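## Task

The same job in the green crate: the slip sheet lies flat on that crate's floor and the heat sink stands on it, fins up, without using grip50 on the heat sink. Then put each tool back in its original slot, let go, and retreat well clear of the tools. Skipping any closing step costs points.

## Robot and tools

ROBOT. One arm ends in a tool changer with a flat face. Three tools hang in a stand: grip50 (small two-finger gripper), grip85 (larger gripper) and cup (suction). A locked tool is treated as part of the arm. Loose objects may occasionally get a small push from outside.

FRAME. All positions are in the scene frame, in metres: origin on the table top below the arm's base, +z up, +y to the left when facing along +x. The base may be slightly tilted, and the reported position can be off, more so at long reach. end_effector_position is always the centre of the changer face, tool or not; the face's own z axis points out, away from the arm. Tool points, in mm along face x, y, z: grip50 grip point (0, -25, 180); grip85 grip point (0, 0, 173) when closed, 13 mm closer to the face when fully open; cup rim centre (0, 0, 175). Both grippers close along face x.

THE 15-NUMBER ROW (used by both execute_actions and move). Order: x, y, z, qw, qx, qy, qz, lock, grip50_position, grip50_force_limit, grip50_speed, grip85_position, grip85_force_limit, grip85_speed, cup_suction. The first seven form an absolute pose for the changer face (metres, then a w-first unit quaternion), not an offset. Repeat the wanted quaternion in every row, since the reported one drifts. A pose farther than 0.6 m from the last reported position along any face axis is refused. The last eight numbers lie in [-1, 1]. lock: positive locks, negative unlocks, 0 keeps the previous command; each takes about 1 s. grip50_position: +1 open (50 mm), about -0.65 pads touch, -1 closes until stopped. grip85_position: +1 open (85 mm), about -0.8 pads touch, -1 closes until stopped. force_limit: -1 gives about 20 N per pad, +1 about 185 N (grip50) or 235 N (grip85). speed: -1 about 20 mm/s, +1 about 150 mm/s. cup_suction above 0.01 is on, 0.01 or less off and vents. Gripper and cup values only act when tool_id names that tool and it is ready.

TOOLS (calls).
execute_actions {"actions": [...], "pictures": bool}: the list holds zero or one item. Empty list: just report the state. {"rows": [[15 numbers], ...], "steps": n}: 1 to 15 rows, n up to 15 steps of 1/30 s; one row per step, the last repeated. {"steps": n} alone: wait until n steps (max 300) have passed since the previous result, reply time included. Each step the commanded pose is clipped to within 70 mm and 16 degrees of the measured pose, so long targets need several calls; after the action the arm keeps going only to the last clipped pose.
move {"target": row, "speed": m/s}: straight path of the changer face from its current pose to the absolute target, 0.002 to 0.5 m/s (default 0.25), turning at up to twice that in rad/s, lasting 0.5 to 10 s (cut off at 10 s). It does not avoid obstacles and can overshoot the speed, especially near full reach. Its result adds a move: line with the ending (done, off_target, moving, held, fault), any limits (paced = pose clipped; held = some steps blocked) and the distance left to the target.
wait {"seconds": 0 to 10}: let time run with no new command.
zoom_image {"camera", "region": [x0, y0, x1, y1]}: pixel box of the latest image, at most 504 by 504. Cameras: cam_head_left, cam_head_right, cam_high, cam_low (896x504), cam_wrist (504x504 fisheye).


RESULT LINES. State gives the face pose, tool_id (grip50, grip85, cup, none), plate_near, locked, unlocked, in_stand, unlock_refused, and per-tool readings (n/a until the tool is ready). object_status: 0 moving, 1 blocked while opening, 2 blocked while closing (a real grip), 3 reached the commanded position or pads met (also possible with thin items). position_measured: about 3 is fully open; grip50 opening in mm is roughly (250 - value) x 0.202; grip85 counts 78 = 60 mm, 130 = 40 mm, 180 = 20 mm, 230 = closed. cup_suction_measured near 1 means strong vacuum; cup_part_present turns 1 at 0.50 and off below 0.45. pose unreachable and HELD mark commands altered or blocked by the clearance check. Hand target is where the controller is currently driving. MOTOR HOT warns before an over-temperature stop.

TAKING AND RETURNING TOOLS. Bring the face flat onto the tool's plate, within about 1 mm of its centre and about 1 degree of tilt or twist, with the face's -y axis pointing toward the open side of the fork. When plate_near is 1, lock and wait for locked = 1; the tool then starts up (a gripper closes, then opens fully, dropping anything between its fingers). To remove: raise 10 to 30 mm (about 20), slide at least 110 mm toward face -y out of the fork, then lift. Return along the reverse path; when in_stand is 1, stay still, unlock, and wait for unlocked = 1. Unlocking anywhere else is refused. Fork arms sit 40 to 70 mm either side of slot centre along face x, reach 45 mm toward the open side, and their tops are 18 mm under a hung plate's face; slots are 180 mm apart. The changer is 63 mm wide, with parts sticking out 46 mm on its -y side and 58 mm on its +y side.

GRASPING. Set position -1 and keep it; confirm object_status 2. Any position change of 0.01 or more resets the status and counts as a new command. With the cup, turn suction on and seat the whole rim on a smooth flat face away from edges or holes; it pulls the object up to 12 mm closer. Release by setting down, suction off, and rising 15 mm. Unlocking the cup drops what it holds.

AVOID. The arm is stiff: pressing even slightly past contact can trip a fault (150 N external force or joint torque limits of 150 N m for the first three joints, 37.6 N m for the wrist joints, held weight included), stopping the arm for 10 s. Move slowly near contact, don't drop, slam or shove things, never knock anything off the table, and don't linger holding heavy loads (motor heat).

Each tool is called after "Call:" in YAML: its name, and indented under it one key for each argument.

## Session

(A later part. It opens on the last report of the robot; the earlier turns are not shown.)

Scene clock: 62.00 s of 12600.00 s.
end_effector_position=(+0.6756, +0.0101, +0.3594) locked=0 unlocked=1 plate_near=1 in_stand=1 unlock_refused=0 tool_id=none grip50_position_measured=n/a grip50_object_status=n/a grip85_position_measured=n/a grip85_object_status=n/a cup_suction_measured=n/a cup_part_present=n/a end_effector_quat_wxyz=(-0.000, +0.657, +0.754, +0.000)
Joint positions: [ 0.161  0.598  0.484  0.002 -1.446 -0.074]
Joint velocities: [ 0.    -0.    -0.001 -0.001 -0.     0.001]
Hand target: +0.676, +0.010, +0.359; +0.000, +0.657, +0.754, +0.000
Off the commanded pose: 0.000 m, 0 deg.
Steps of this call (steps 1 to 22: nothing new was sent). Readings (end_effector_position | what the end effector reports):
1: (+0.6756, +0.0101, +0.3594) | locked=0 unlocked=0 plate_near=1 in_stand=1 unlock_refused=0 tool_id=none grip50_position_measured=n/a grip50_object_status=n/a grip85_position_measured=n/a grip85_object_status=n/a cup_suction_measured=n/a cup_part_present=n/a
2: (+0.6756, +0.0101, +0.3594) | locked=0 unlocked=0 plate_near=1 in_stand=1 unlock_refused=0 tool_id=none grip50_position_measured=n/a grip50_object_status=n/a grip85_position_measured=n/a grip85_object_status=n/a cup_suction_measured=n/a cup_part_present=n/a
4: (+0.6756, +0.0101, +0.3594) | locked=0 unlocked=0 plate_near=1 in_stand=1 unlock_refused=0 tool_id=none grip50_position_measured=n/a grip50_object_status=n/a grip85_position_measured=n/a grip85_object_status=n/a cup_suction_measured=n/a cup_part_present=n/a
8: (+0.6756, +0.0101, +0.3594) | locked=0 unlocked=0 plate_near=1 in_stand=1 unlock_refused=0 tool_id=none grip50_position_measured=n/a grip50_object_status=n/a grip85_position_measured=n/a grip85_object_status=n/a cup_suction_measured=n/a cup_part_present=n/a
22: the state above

Call:
move:
  target: [0.6756,0.0101,0.374,0,0.6574,0.7535,0,0,1,0,0,1,0,0,0]
  speed: 0.04

Call:
move:
  target: [0.6756,0.0101,0.39,0,0.6574,0.7535,0,0,1,0,0,1,0,0,0]

Call:
move:
  target: [0.7,-0.1682,0.39,0,0.6574,0.7535,0,0,1,0,0,1,0,0,0]

Call:
move:
  target: [0.7,-0.1682,0.374,0,0.6574,0.7535,0,0,1,0,0,1,0,0,0]
  speed: 0.04

Scene clock: 64.00 s of 12600.00 s.
end_effector_position=(+0.6757, +0.0101, +0.3740) locked=0 unlocked=1 plate_near=0 in_stand=0 unlock_refused=0 tool_id=none grip50_position_measured=n/a grip50_object_status=n/a grip85_position_measured=n/a grip85_object_status=n/a cup_suction_measured=n/a cup_part_present=n/a end_effector_quat_wxyz=(+0.000, +0.657, +0.754, -0.000)
Joint positions: [ 0.161  0.594  0.511  0.002 -1.478 -0.074]
Joint velocities: [ 0.001  0.     0.002 -0.001 -0.001 -0.001]
Hand target: +0.676, +0.010, +0.374; -0.000, +0.657, +0.754, +0.000
Off the commanded pose: 0.000 m, 0 deg.
move: done
camera_calibration (this result's frames):
cam_wrist: T_world_to_cam=[[-0.165699, 0.985754, -0.0288711, 0.110151], [0.940493, 0.166763, 0.296078, -0.689242], [0.296675, 0.0219068, -0.954727, 0.207808], [0, 0, 0, 1]] pos_world=[0.604828, 0.00180538, 0.40565]

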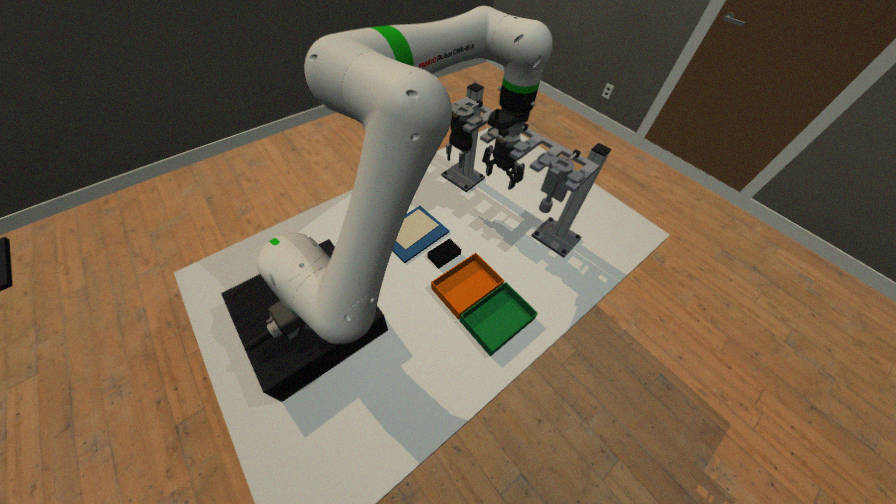

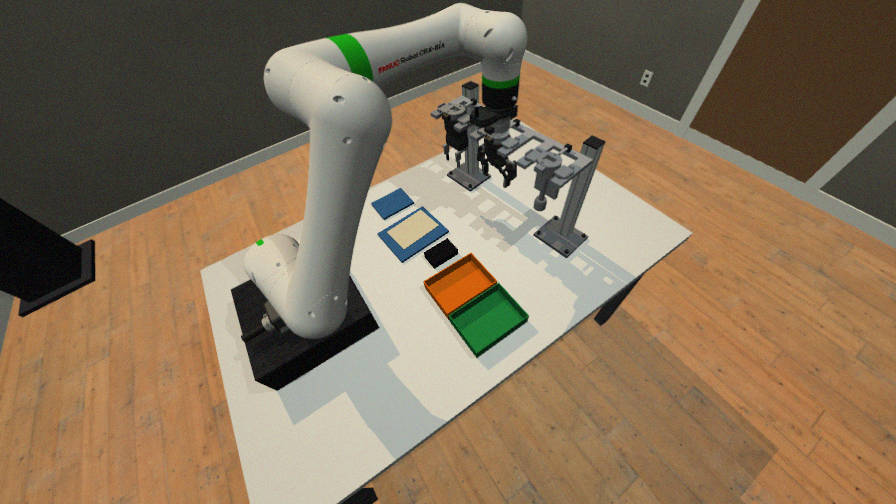

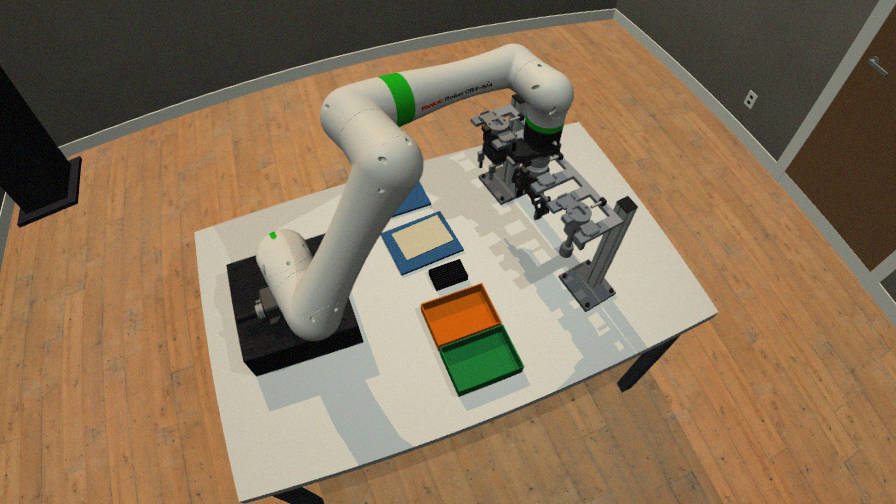

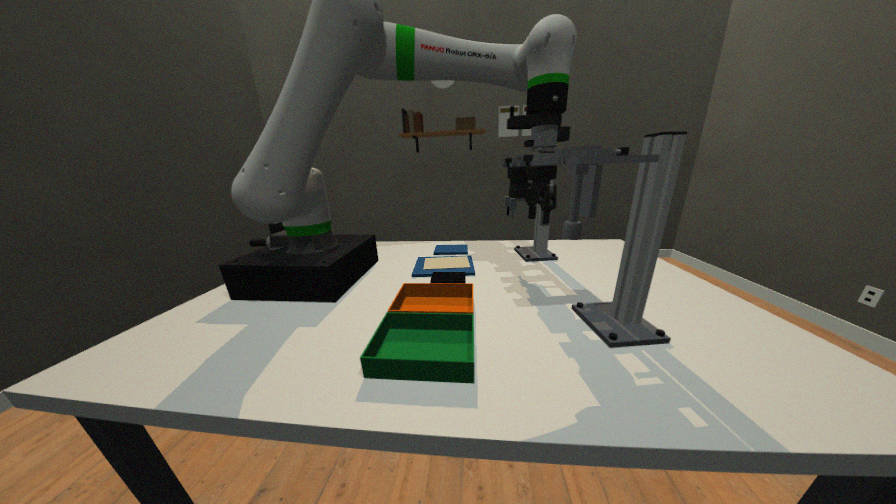

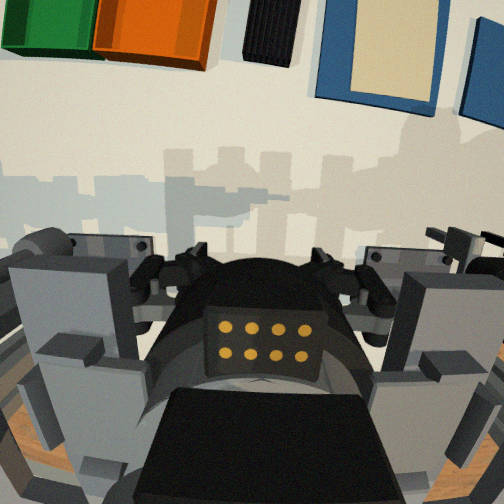

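Scene clock: 64.70 s of 12600.00 s.
end_effector_position=(+0.6757, +0.0101, +0.3900) locked=0 unlocked=1 plate_near=0 in_stand=0 unlock_refused=0 tool_id=none grip50_position_measured=n/a grip50_object_status=n/a grip85_position_measured=n/a grip85_object_status=n/a cup_suction_measured=n/a cup_part_present=n/a end_effector_quat_wxyz=(+0.000, +0.657, +0.754, -0.000)
Joint positions: [ 0.161  0.59   0.543  0.002 -1.514 -0.074]
Joint velocities: [ 0.    -0.     0.002 -0.    -0.001  0.   ]
Hand target: +0.676, +0.010, +0.390; -0.000, +0.657, +0.754, +0.000
Off the commanded pose: 0.000 m, 0 deg.
move: done
camera_calibration (this result's frames):
cam_wrist: T_world_to_cam=[[-0.165744, 0.985746, -0.028876, 0.110622], [0.940482, 0.166807, 0.296089, -0.693987], [0.296685, 0.0219178, -0.954724, 0.223082], [0, 0, 0, 1]] pos_world=[0.604832, 0.00182678, 0.421658]

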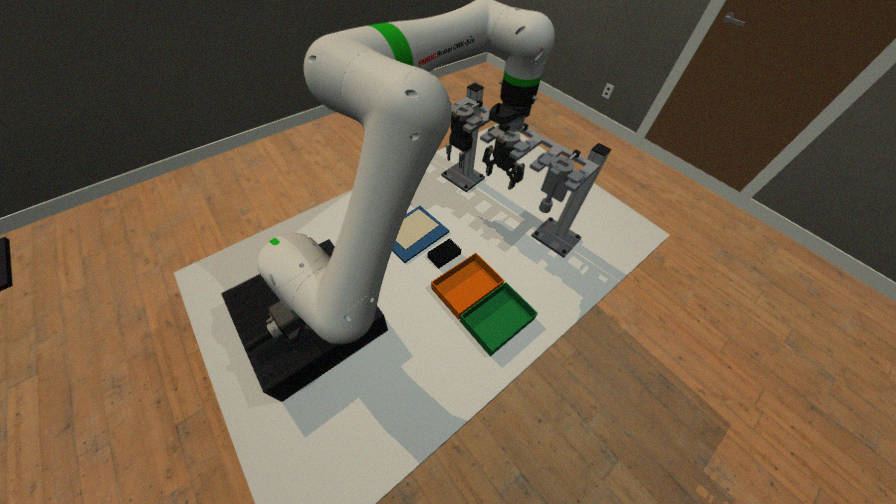

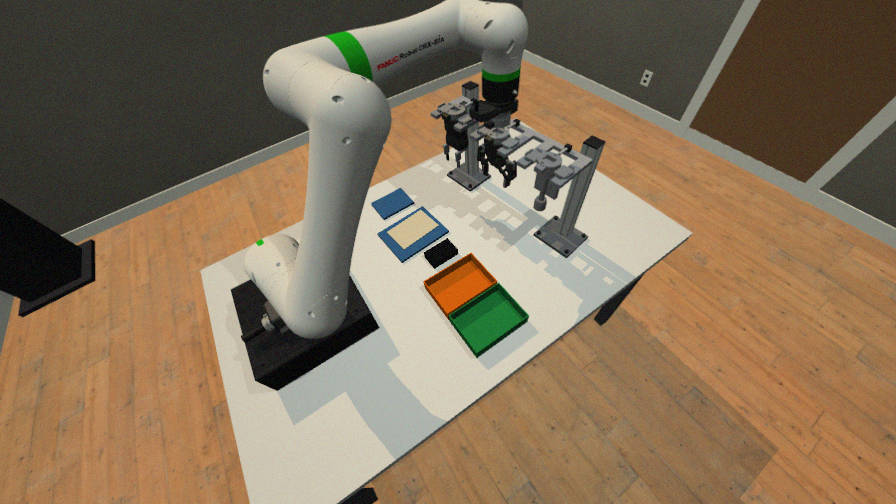

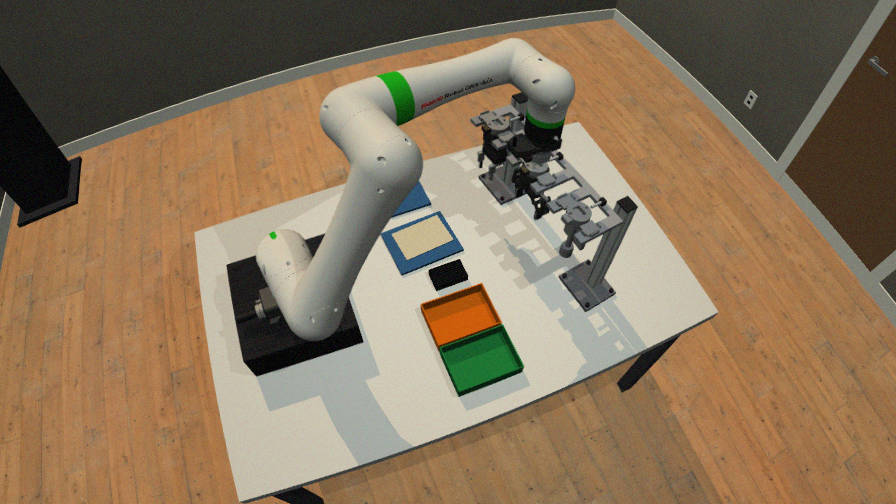

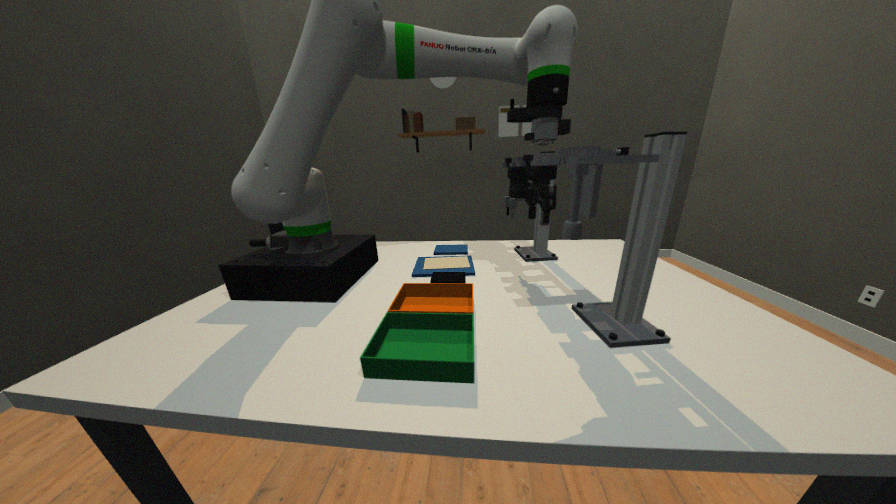

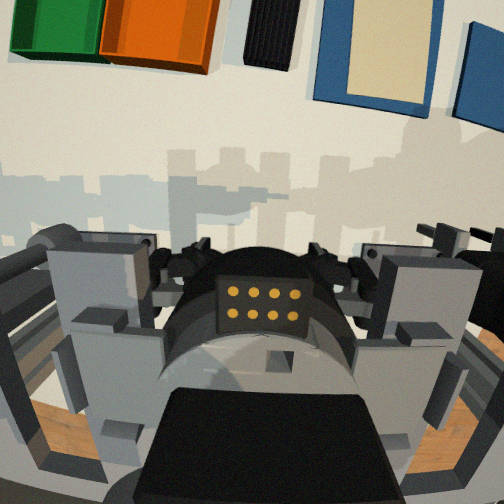

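Scene clock: 65.87 s of 12600.00 s.
end_effector_position=(+0.6997, -0.1682, +0.3899) locked=0 unlocked=1 plate_near=0 in_stand=0 unlock_refused=0 tool_id=none grip50_position_measured=n/a grip50_object_status=n/a grip85_position_measured=n/a grip85_object_status=n/a cup_suction_measured=n/a cup_part_present=n/a end_effector_quat_wxyz=(+0.000, +0.657, +0.754, +0.001)
Joint positions: [-0.104  0.728  0.762 -0.001 -1.594  0.191]
Joint velocities: [-0.     0.002  0.004  0.    -0.002  0.001]
Hand target: +0.700, -0.168, +0.390; +0.000, +0.657, +0.754, +0.001
Off the commanded pose: 0.000 m, 0 deg.
move: done
camera_calibration (this result's frames):
cam_wrist: T_world_to_cam=[[-0.165931, 0.985735, -0.0281504, 0.290227], [0.940216, 0.16675, 0.296965, -0.68696], [0.297423, 0.0228084, -0.954473, 0.219323], [0, 0, 0, 1]] pos_world=[0.628817, -0.176539, 0.421512]

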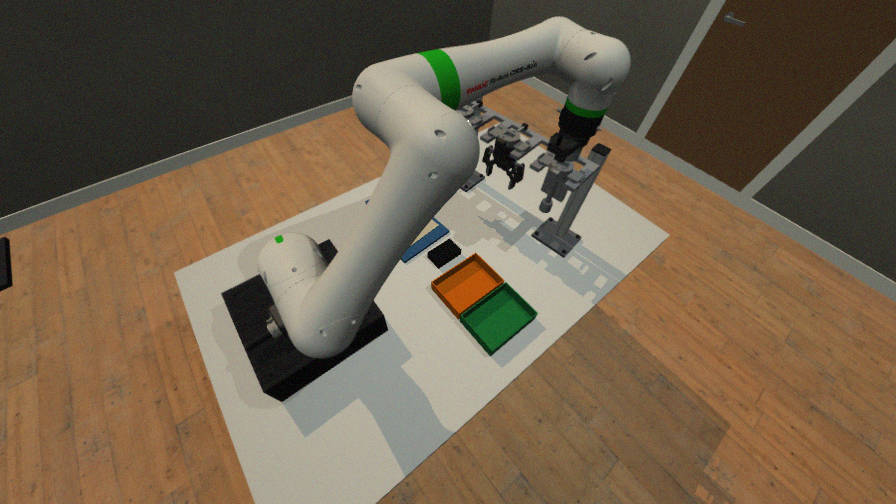

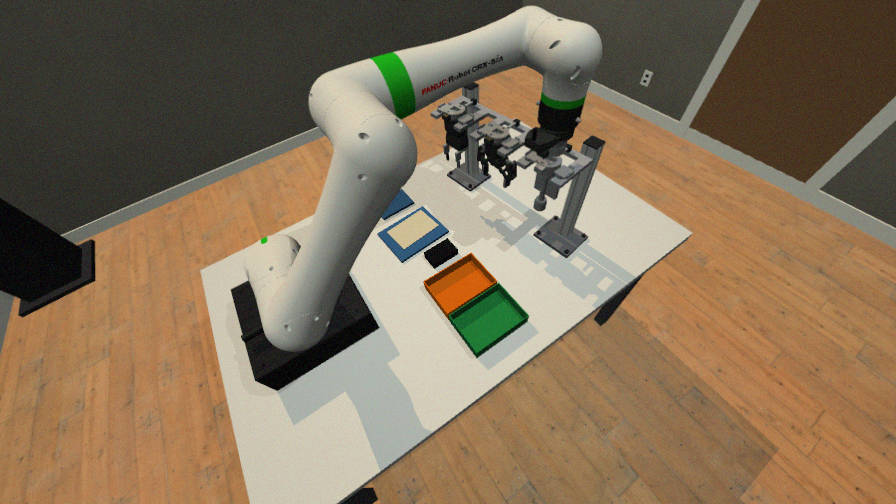

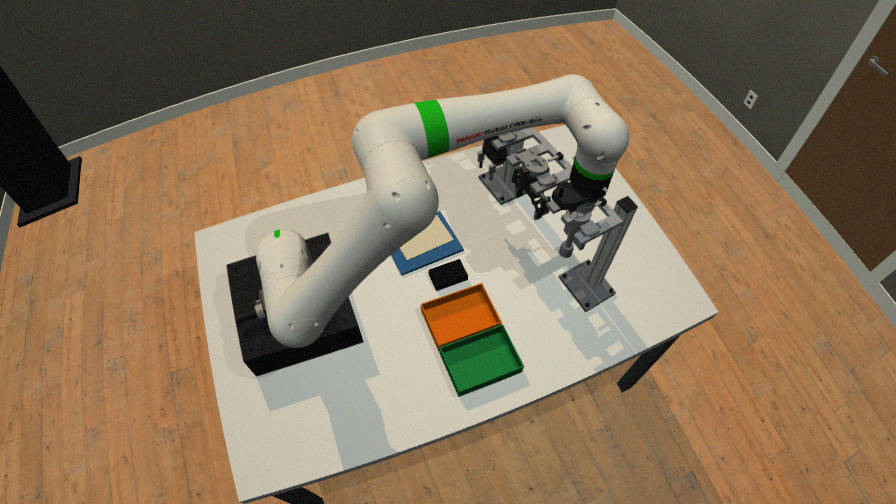

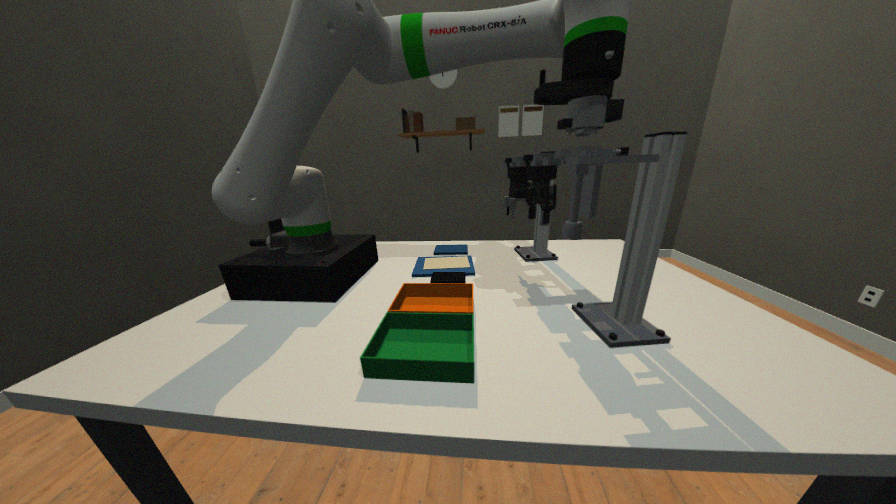

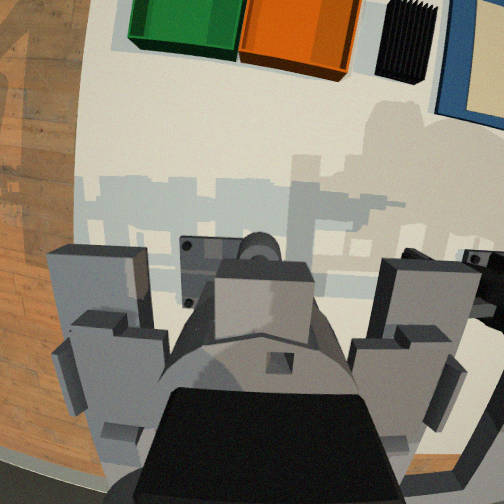

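Scene clock: 66.60 s of 12600.00 s.
end_effector_position=(+0.6999, -0.1684, +0.3740) locked=0 unlocked=1 plate_near=0 in_stand=0 unlock_refused=0 tool_id=none grip50_position_measured=n/a grip50_object_status=n/a grip85_position_measured=n/a grip85_object_status=n/a cup_suction_measured=n/a cup_part_present=n/a end_effector_quat_wxyz=(-0.000, +0.658, +0.753, +0.000)
Joint positions: [-0.104  0.729  0.727 -0.001 -1.558  0.19 ]
Joint velocities: [ 0.001 -0.    -0.001  0.     0.001  0.   ]
Hand target: +0.700, -0.168, +0.374; -0.000, +0.657, +0.753, -0.000
Off the commanded pose: 0.000 m, 0 deg.
move: done
camera_calibration (this result's frames):
cam_wrist: T_world_to_cam=[[-0.165184, 0.985843, -0.0287787, 0.289753], [0.940583, 0.166243, 0.296086, -0.682415], [0.296679, 0.0218398, -0.954728, 0.204557], [0, 0, 0, 1]] pos_world=[0.629042, -0.176672, 0.405688]

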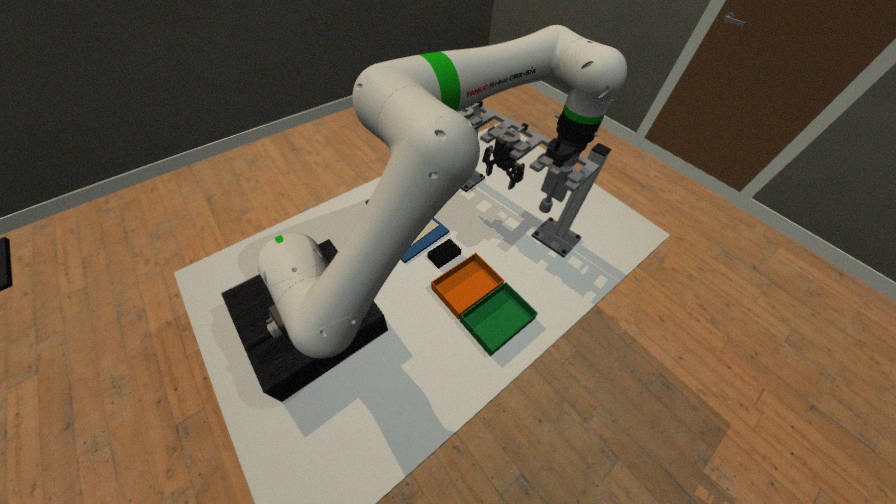

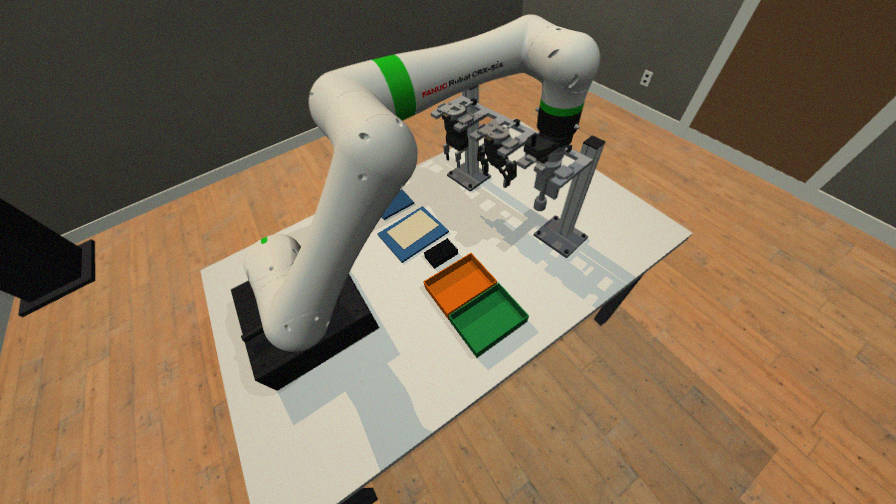

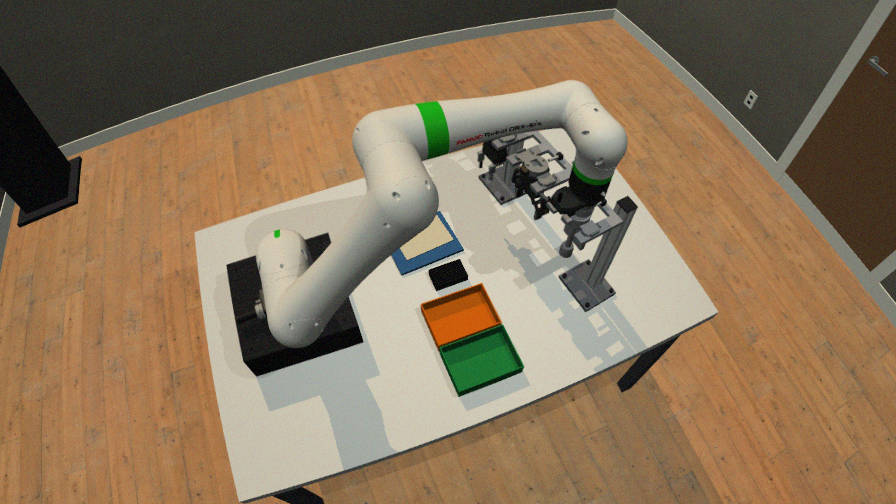

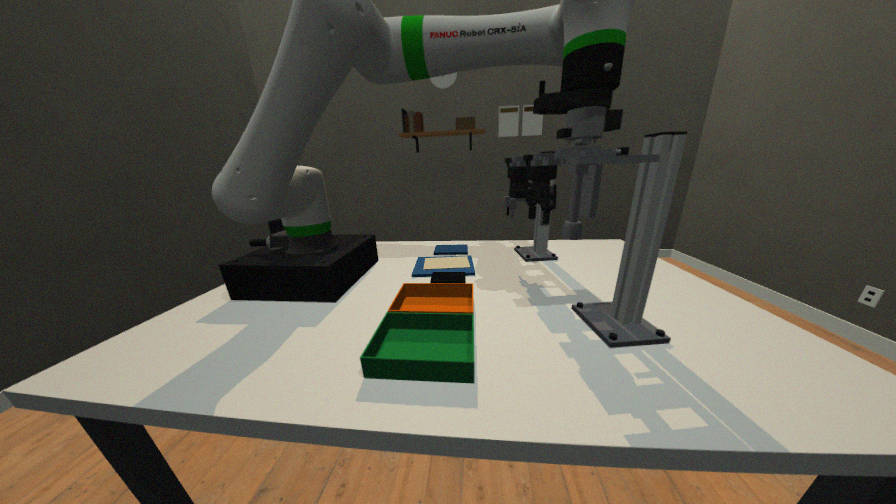

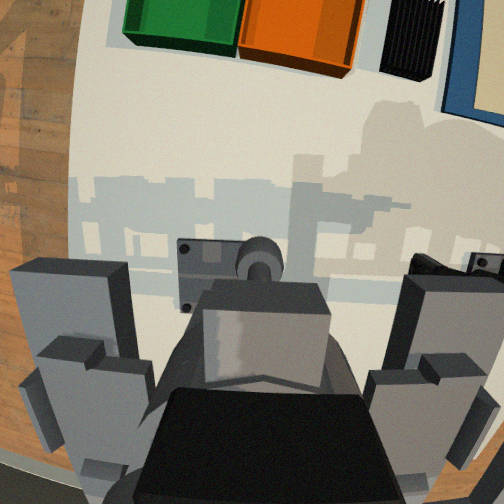

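Call:
move:
  target: [0.7003,-0.168,0.3675,0,0.6574,0.7535,0,0,1,0,0,1,0,0,0]
  speed: 0.006

Call:
move:
  target: [0.7003,-0.168,0.3605,0,0.6574,0.7535,0,0,1,0,0,1,0,0,0]
  speed: 0.008

Scene clock: 69.07 s of 12600.00 s.
end_effector_position=(+0.7003, -0.1680, +0.3675) locked=0 unlocked=1 plate_near=0 in_stand=0 unlock_refused=0 tool_id=none grip50_position_measured=n/a grip50_object_status=n/a grip85_position_measured=n/a grip85_object_status=n/a cup_suction_measured=n/a cup_part_present=n/a end_effector_quat_wxyz=(+0.000, +0.657, +0.754, -0.000)
Joint positions: [-0.104  0.73   0.714 -0.    -1.544  0.19 ]
Joint velocities: [ 0.001  0.     0.001 -0.     0.001 -0.001]
Hand target: +0.700, -0.168, +0.367; -0.000, +0.657, +0.754, -0.000
Off the commanded pose: 0.000 m, 0 deg.
move: done
camera_calibration (this result's frames):
cam_wrist: T_world_to_cam=[[-0.165587, 0.985774, -0.0288349, 0.289502], [0.940509, 0.166644, 0.296094, -0.680817], [0.296687, 0.0219097, -0.954724, 0.198236], [0, 0, 0, 1]] pos_world=[0.629439, -0.176272, 0.399194]

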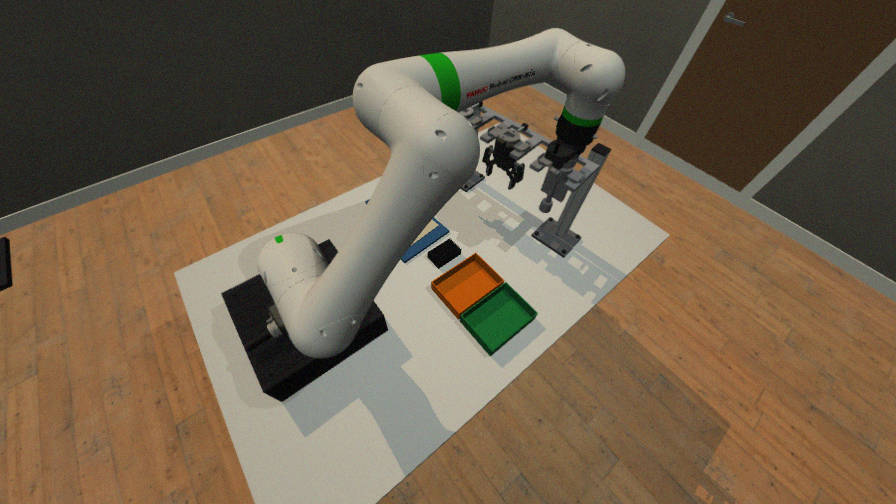

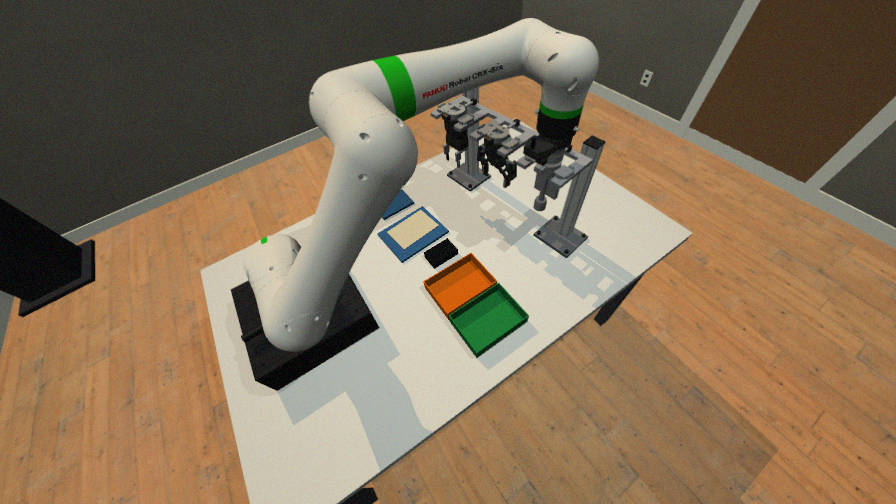

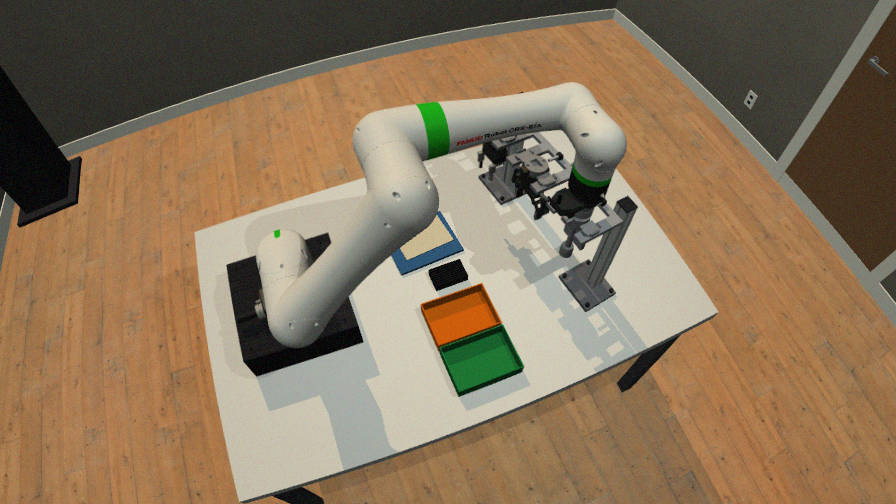

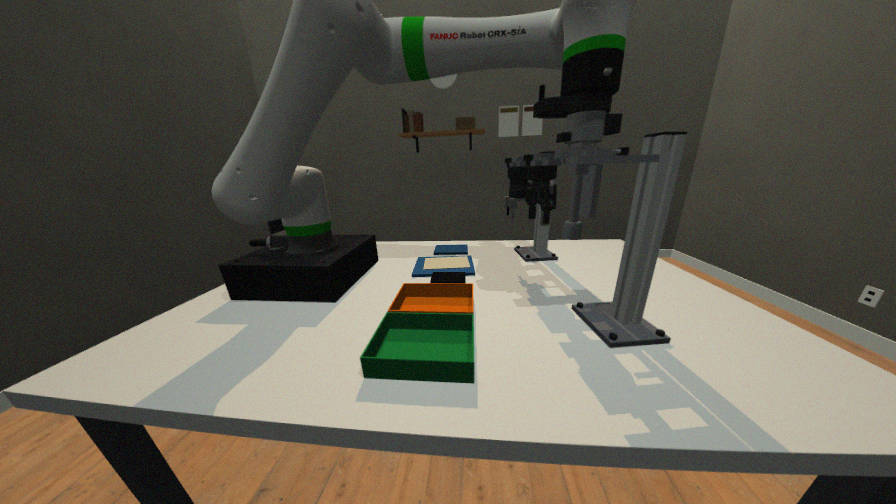

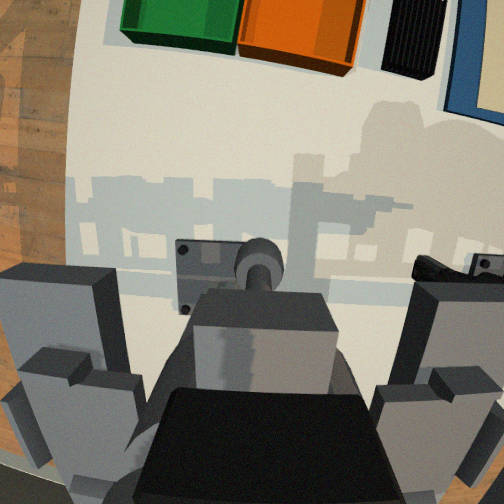

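Scene clock: 70.17 s of 12600.00 s.
end_effector_position=(+0.7003, -0.1680, +0.3605) locked=0 unlocked=1 plate_near=0 in_stand=1 unlock_refused=0 tool_id=none grip50_position_measured=n/a grip50_object_status=n/a grip85_position_measured=n/a grip85_object_status=n/a cup_suction_measured=n/a cup_part_present=n/a end_effector_quat_wxyz=(-0.000, +0.657, +0.754, -0.000)
Joint positions: [-0.104  0.731  0.699 -0.    -1.528  0.19 ]
Joint velocities: [ 0.     0.    -0.001 -0.001  0.     0.   ]
Hand target: +0.700, -0.168, +0.361; +0.000, +0.657, +0.754, -0.000
Off the commanded pose: 0.000 m, 0 deg.
move: done
camera_calibration (this result's frames):
cam_wrist: T_world_to_cam=[[-0.165585, 0.985774, -0.0288295, 0.289295], [0.940517, 0.166642, 0.29607, -0.678736], [0.296662, 0.0219101, -0.954731, 0.191574], [0, 0, 0, 1]] pos_world=[0.629433, -0.176271, 0.392195]

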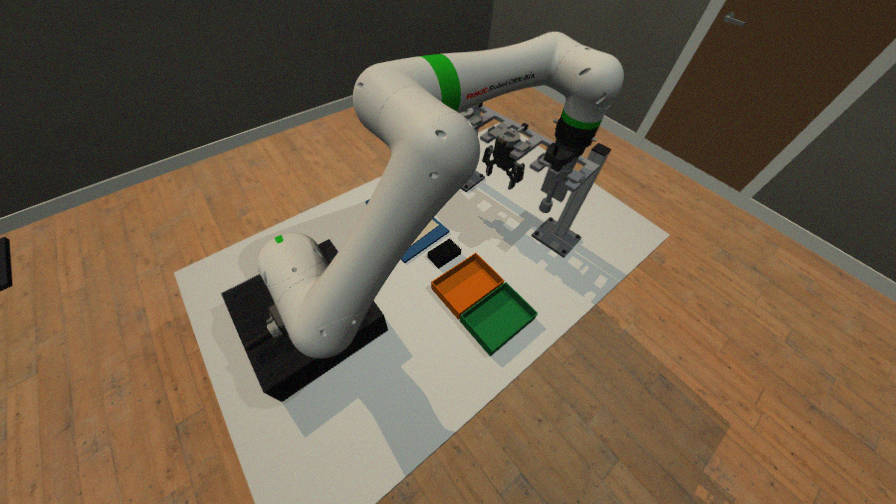

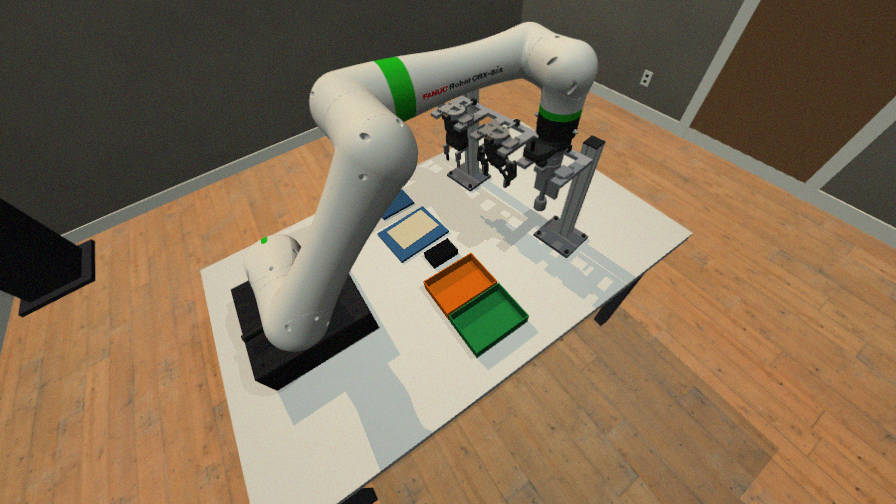

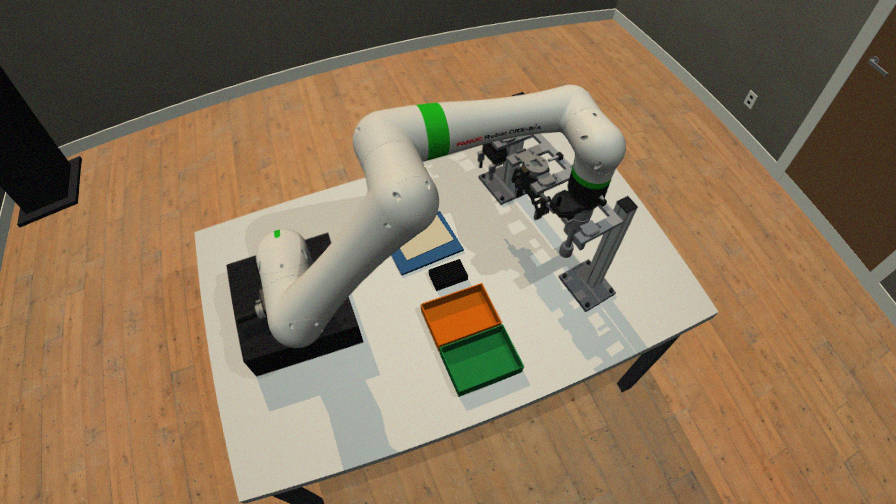

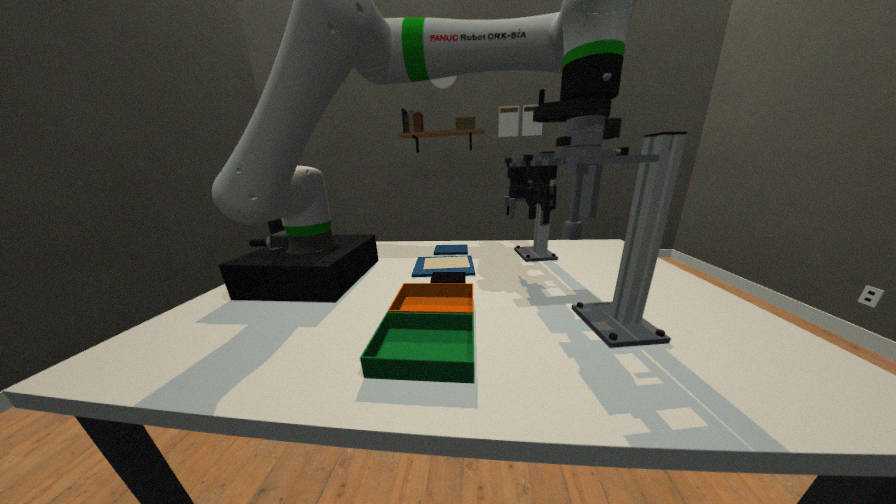

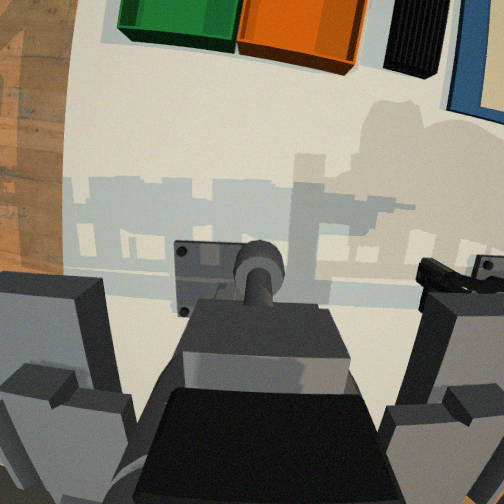

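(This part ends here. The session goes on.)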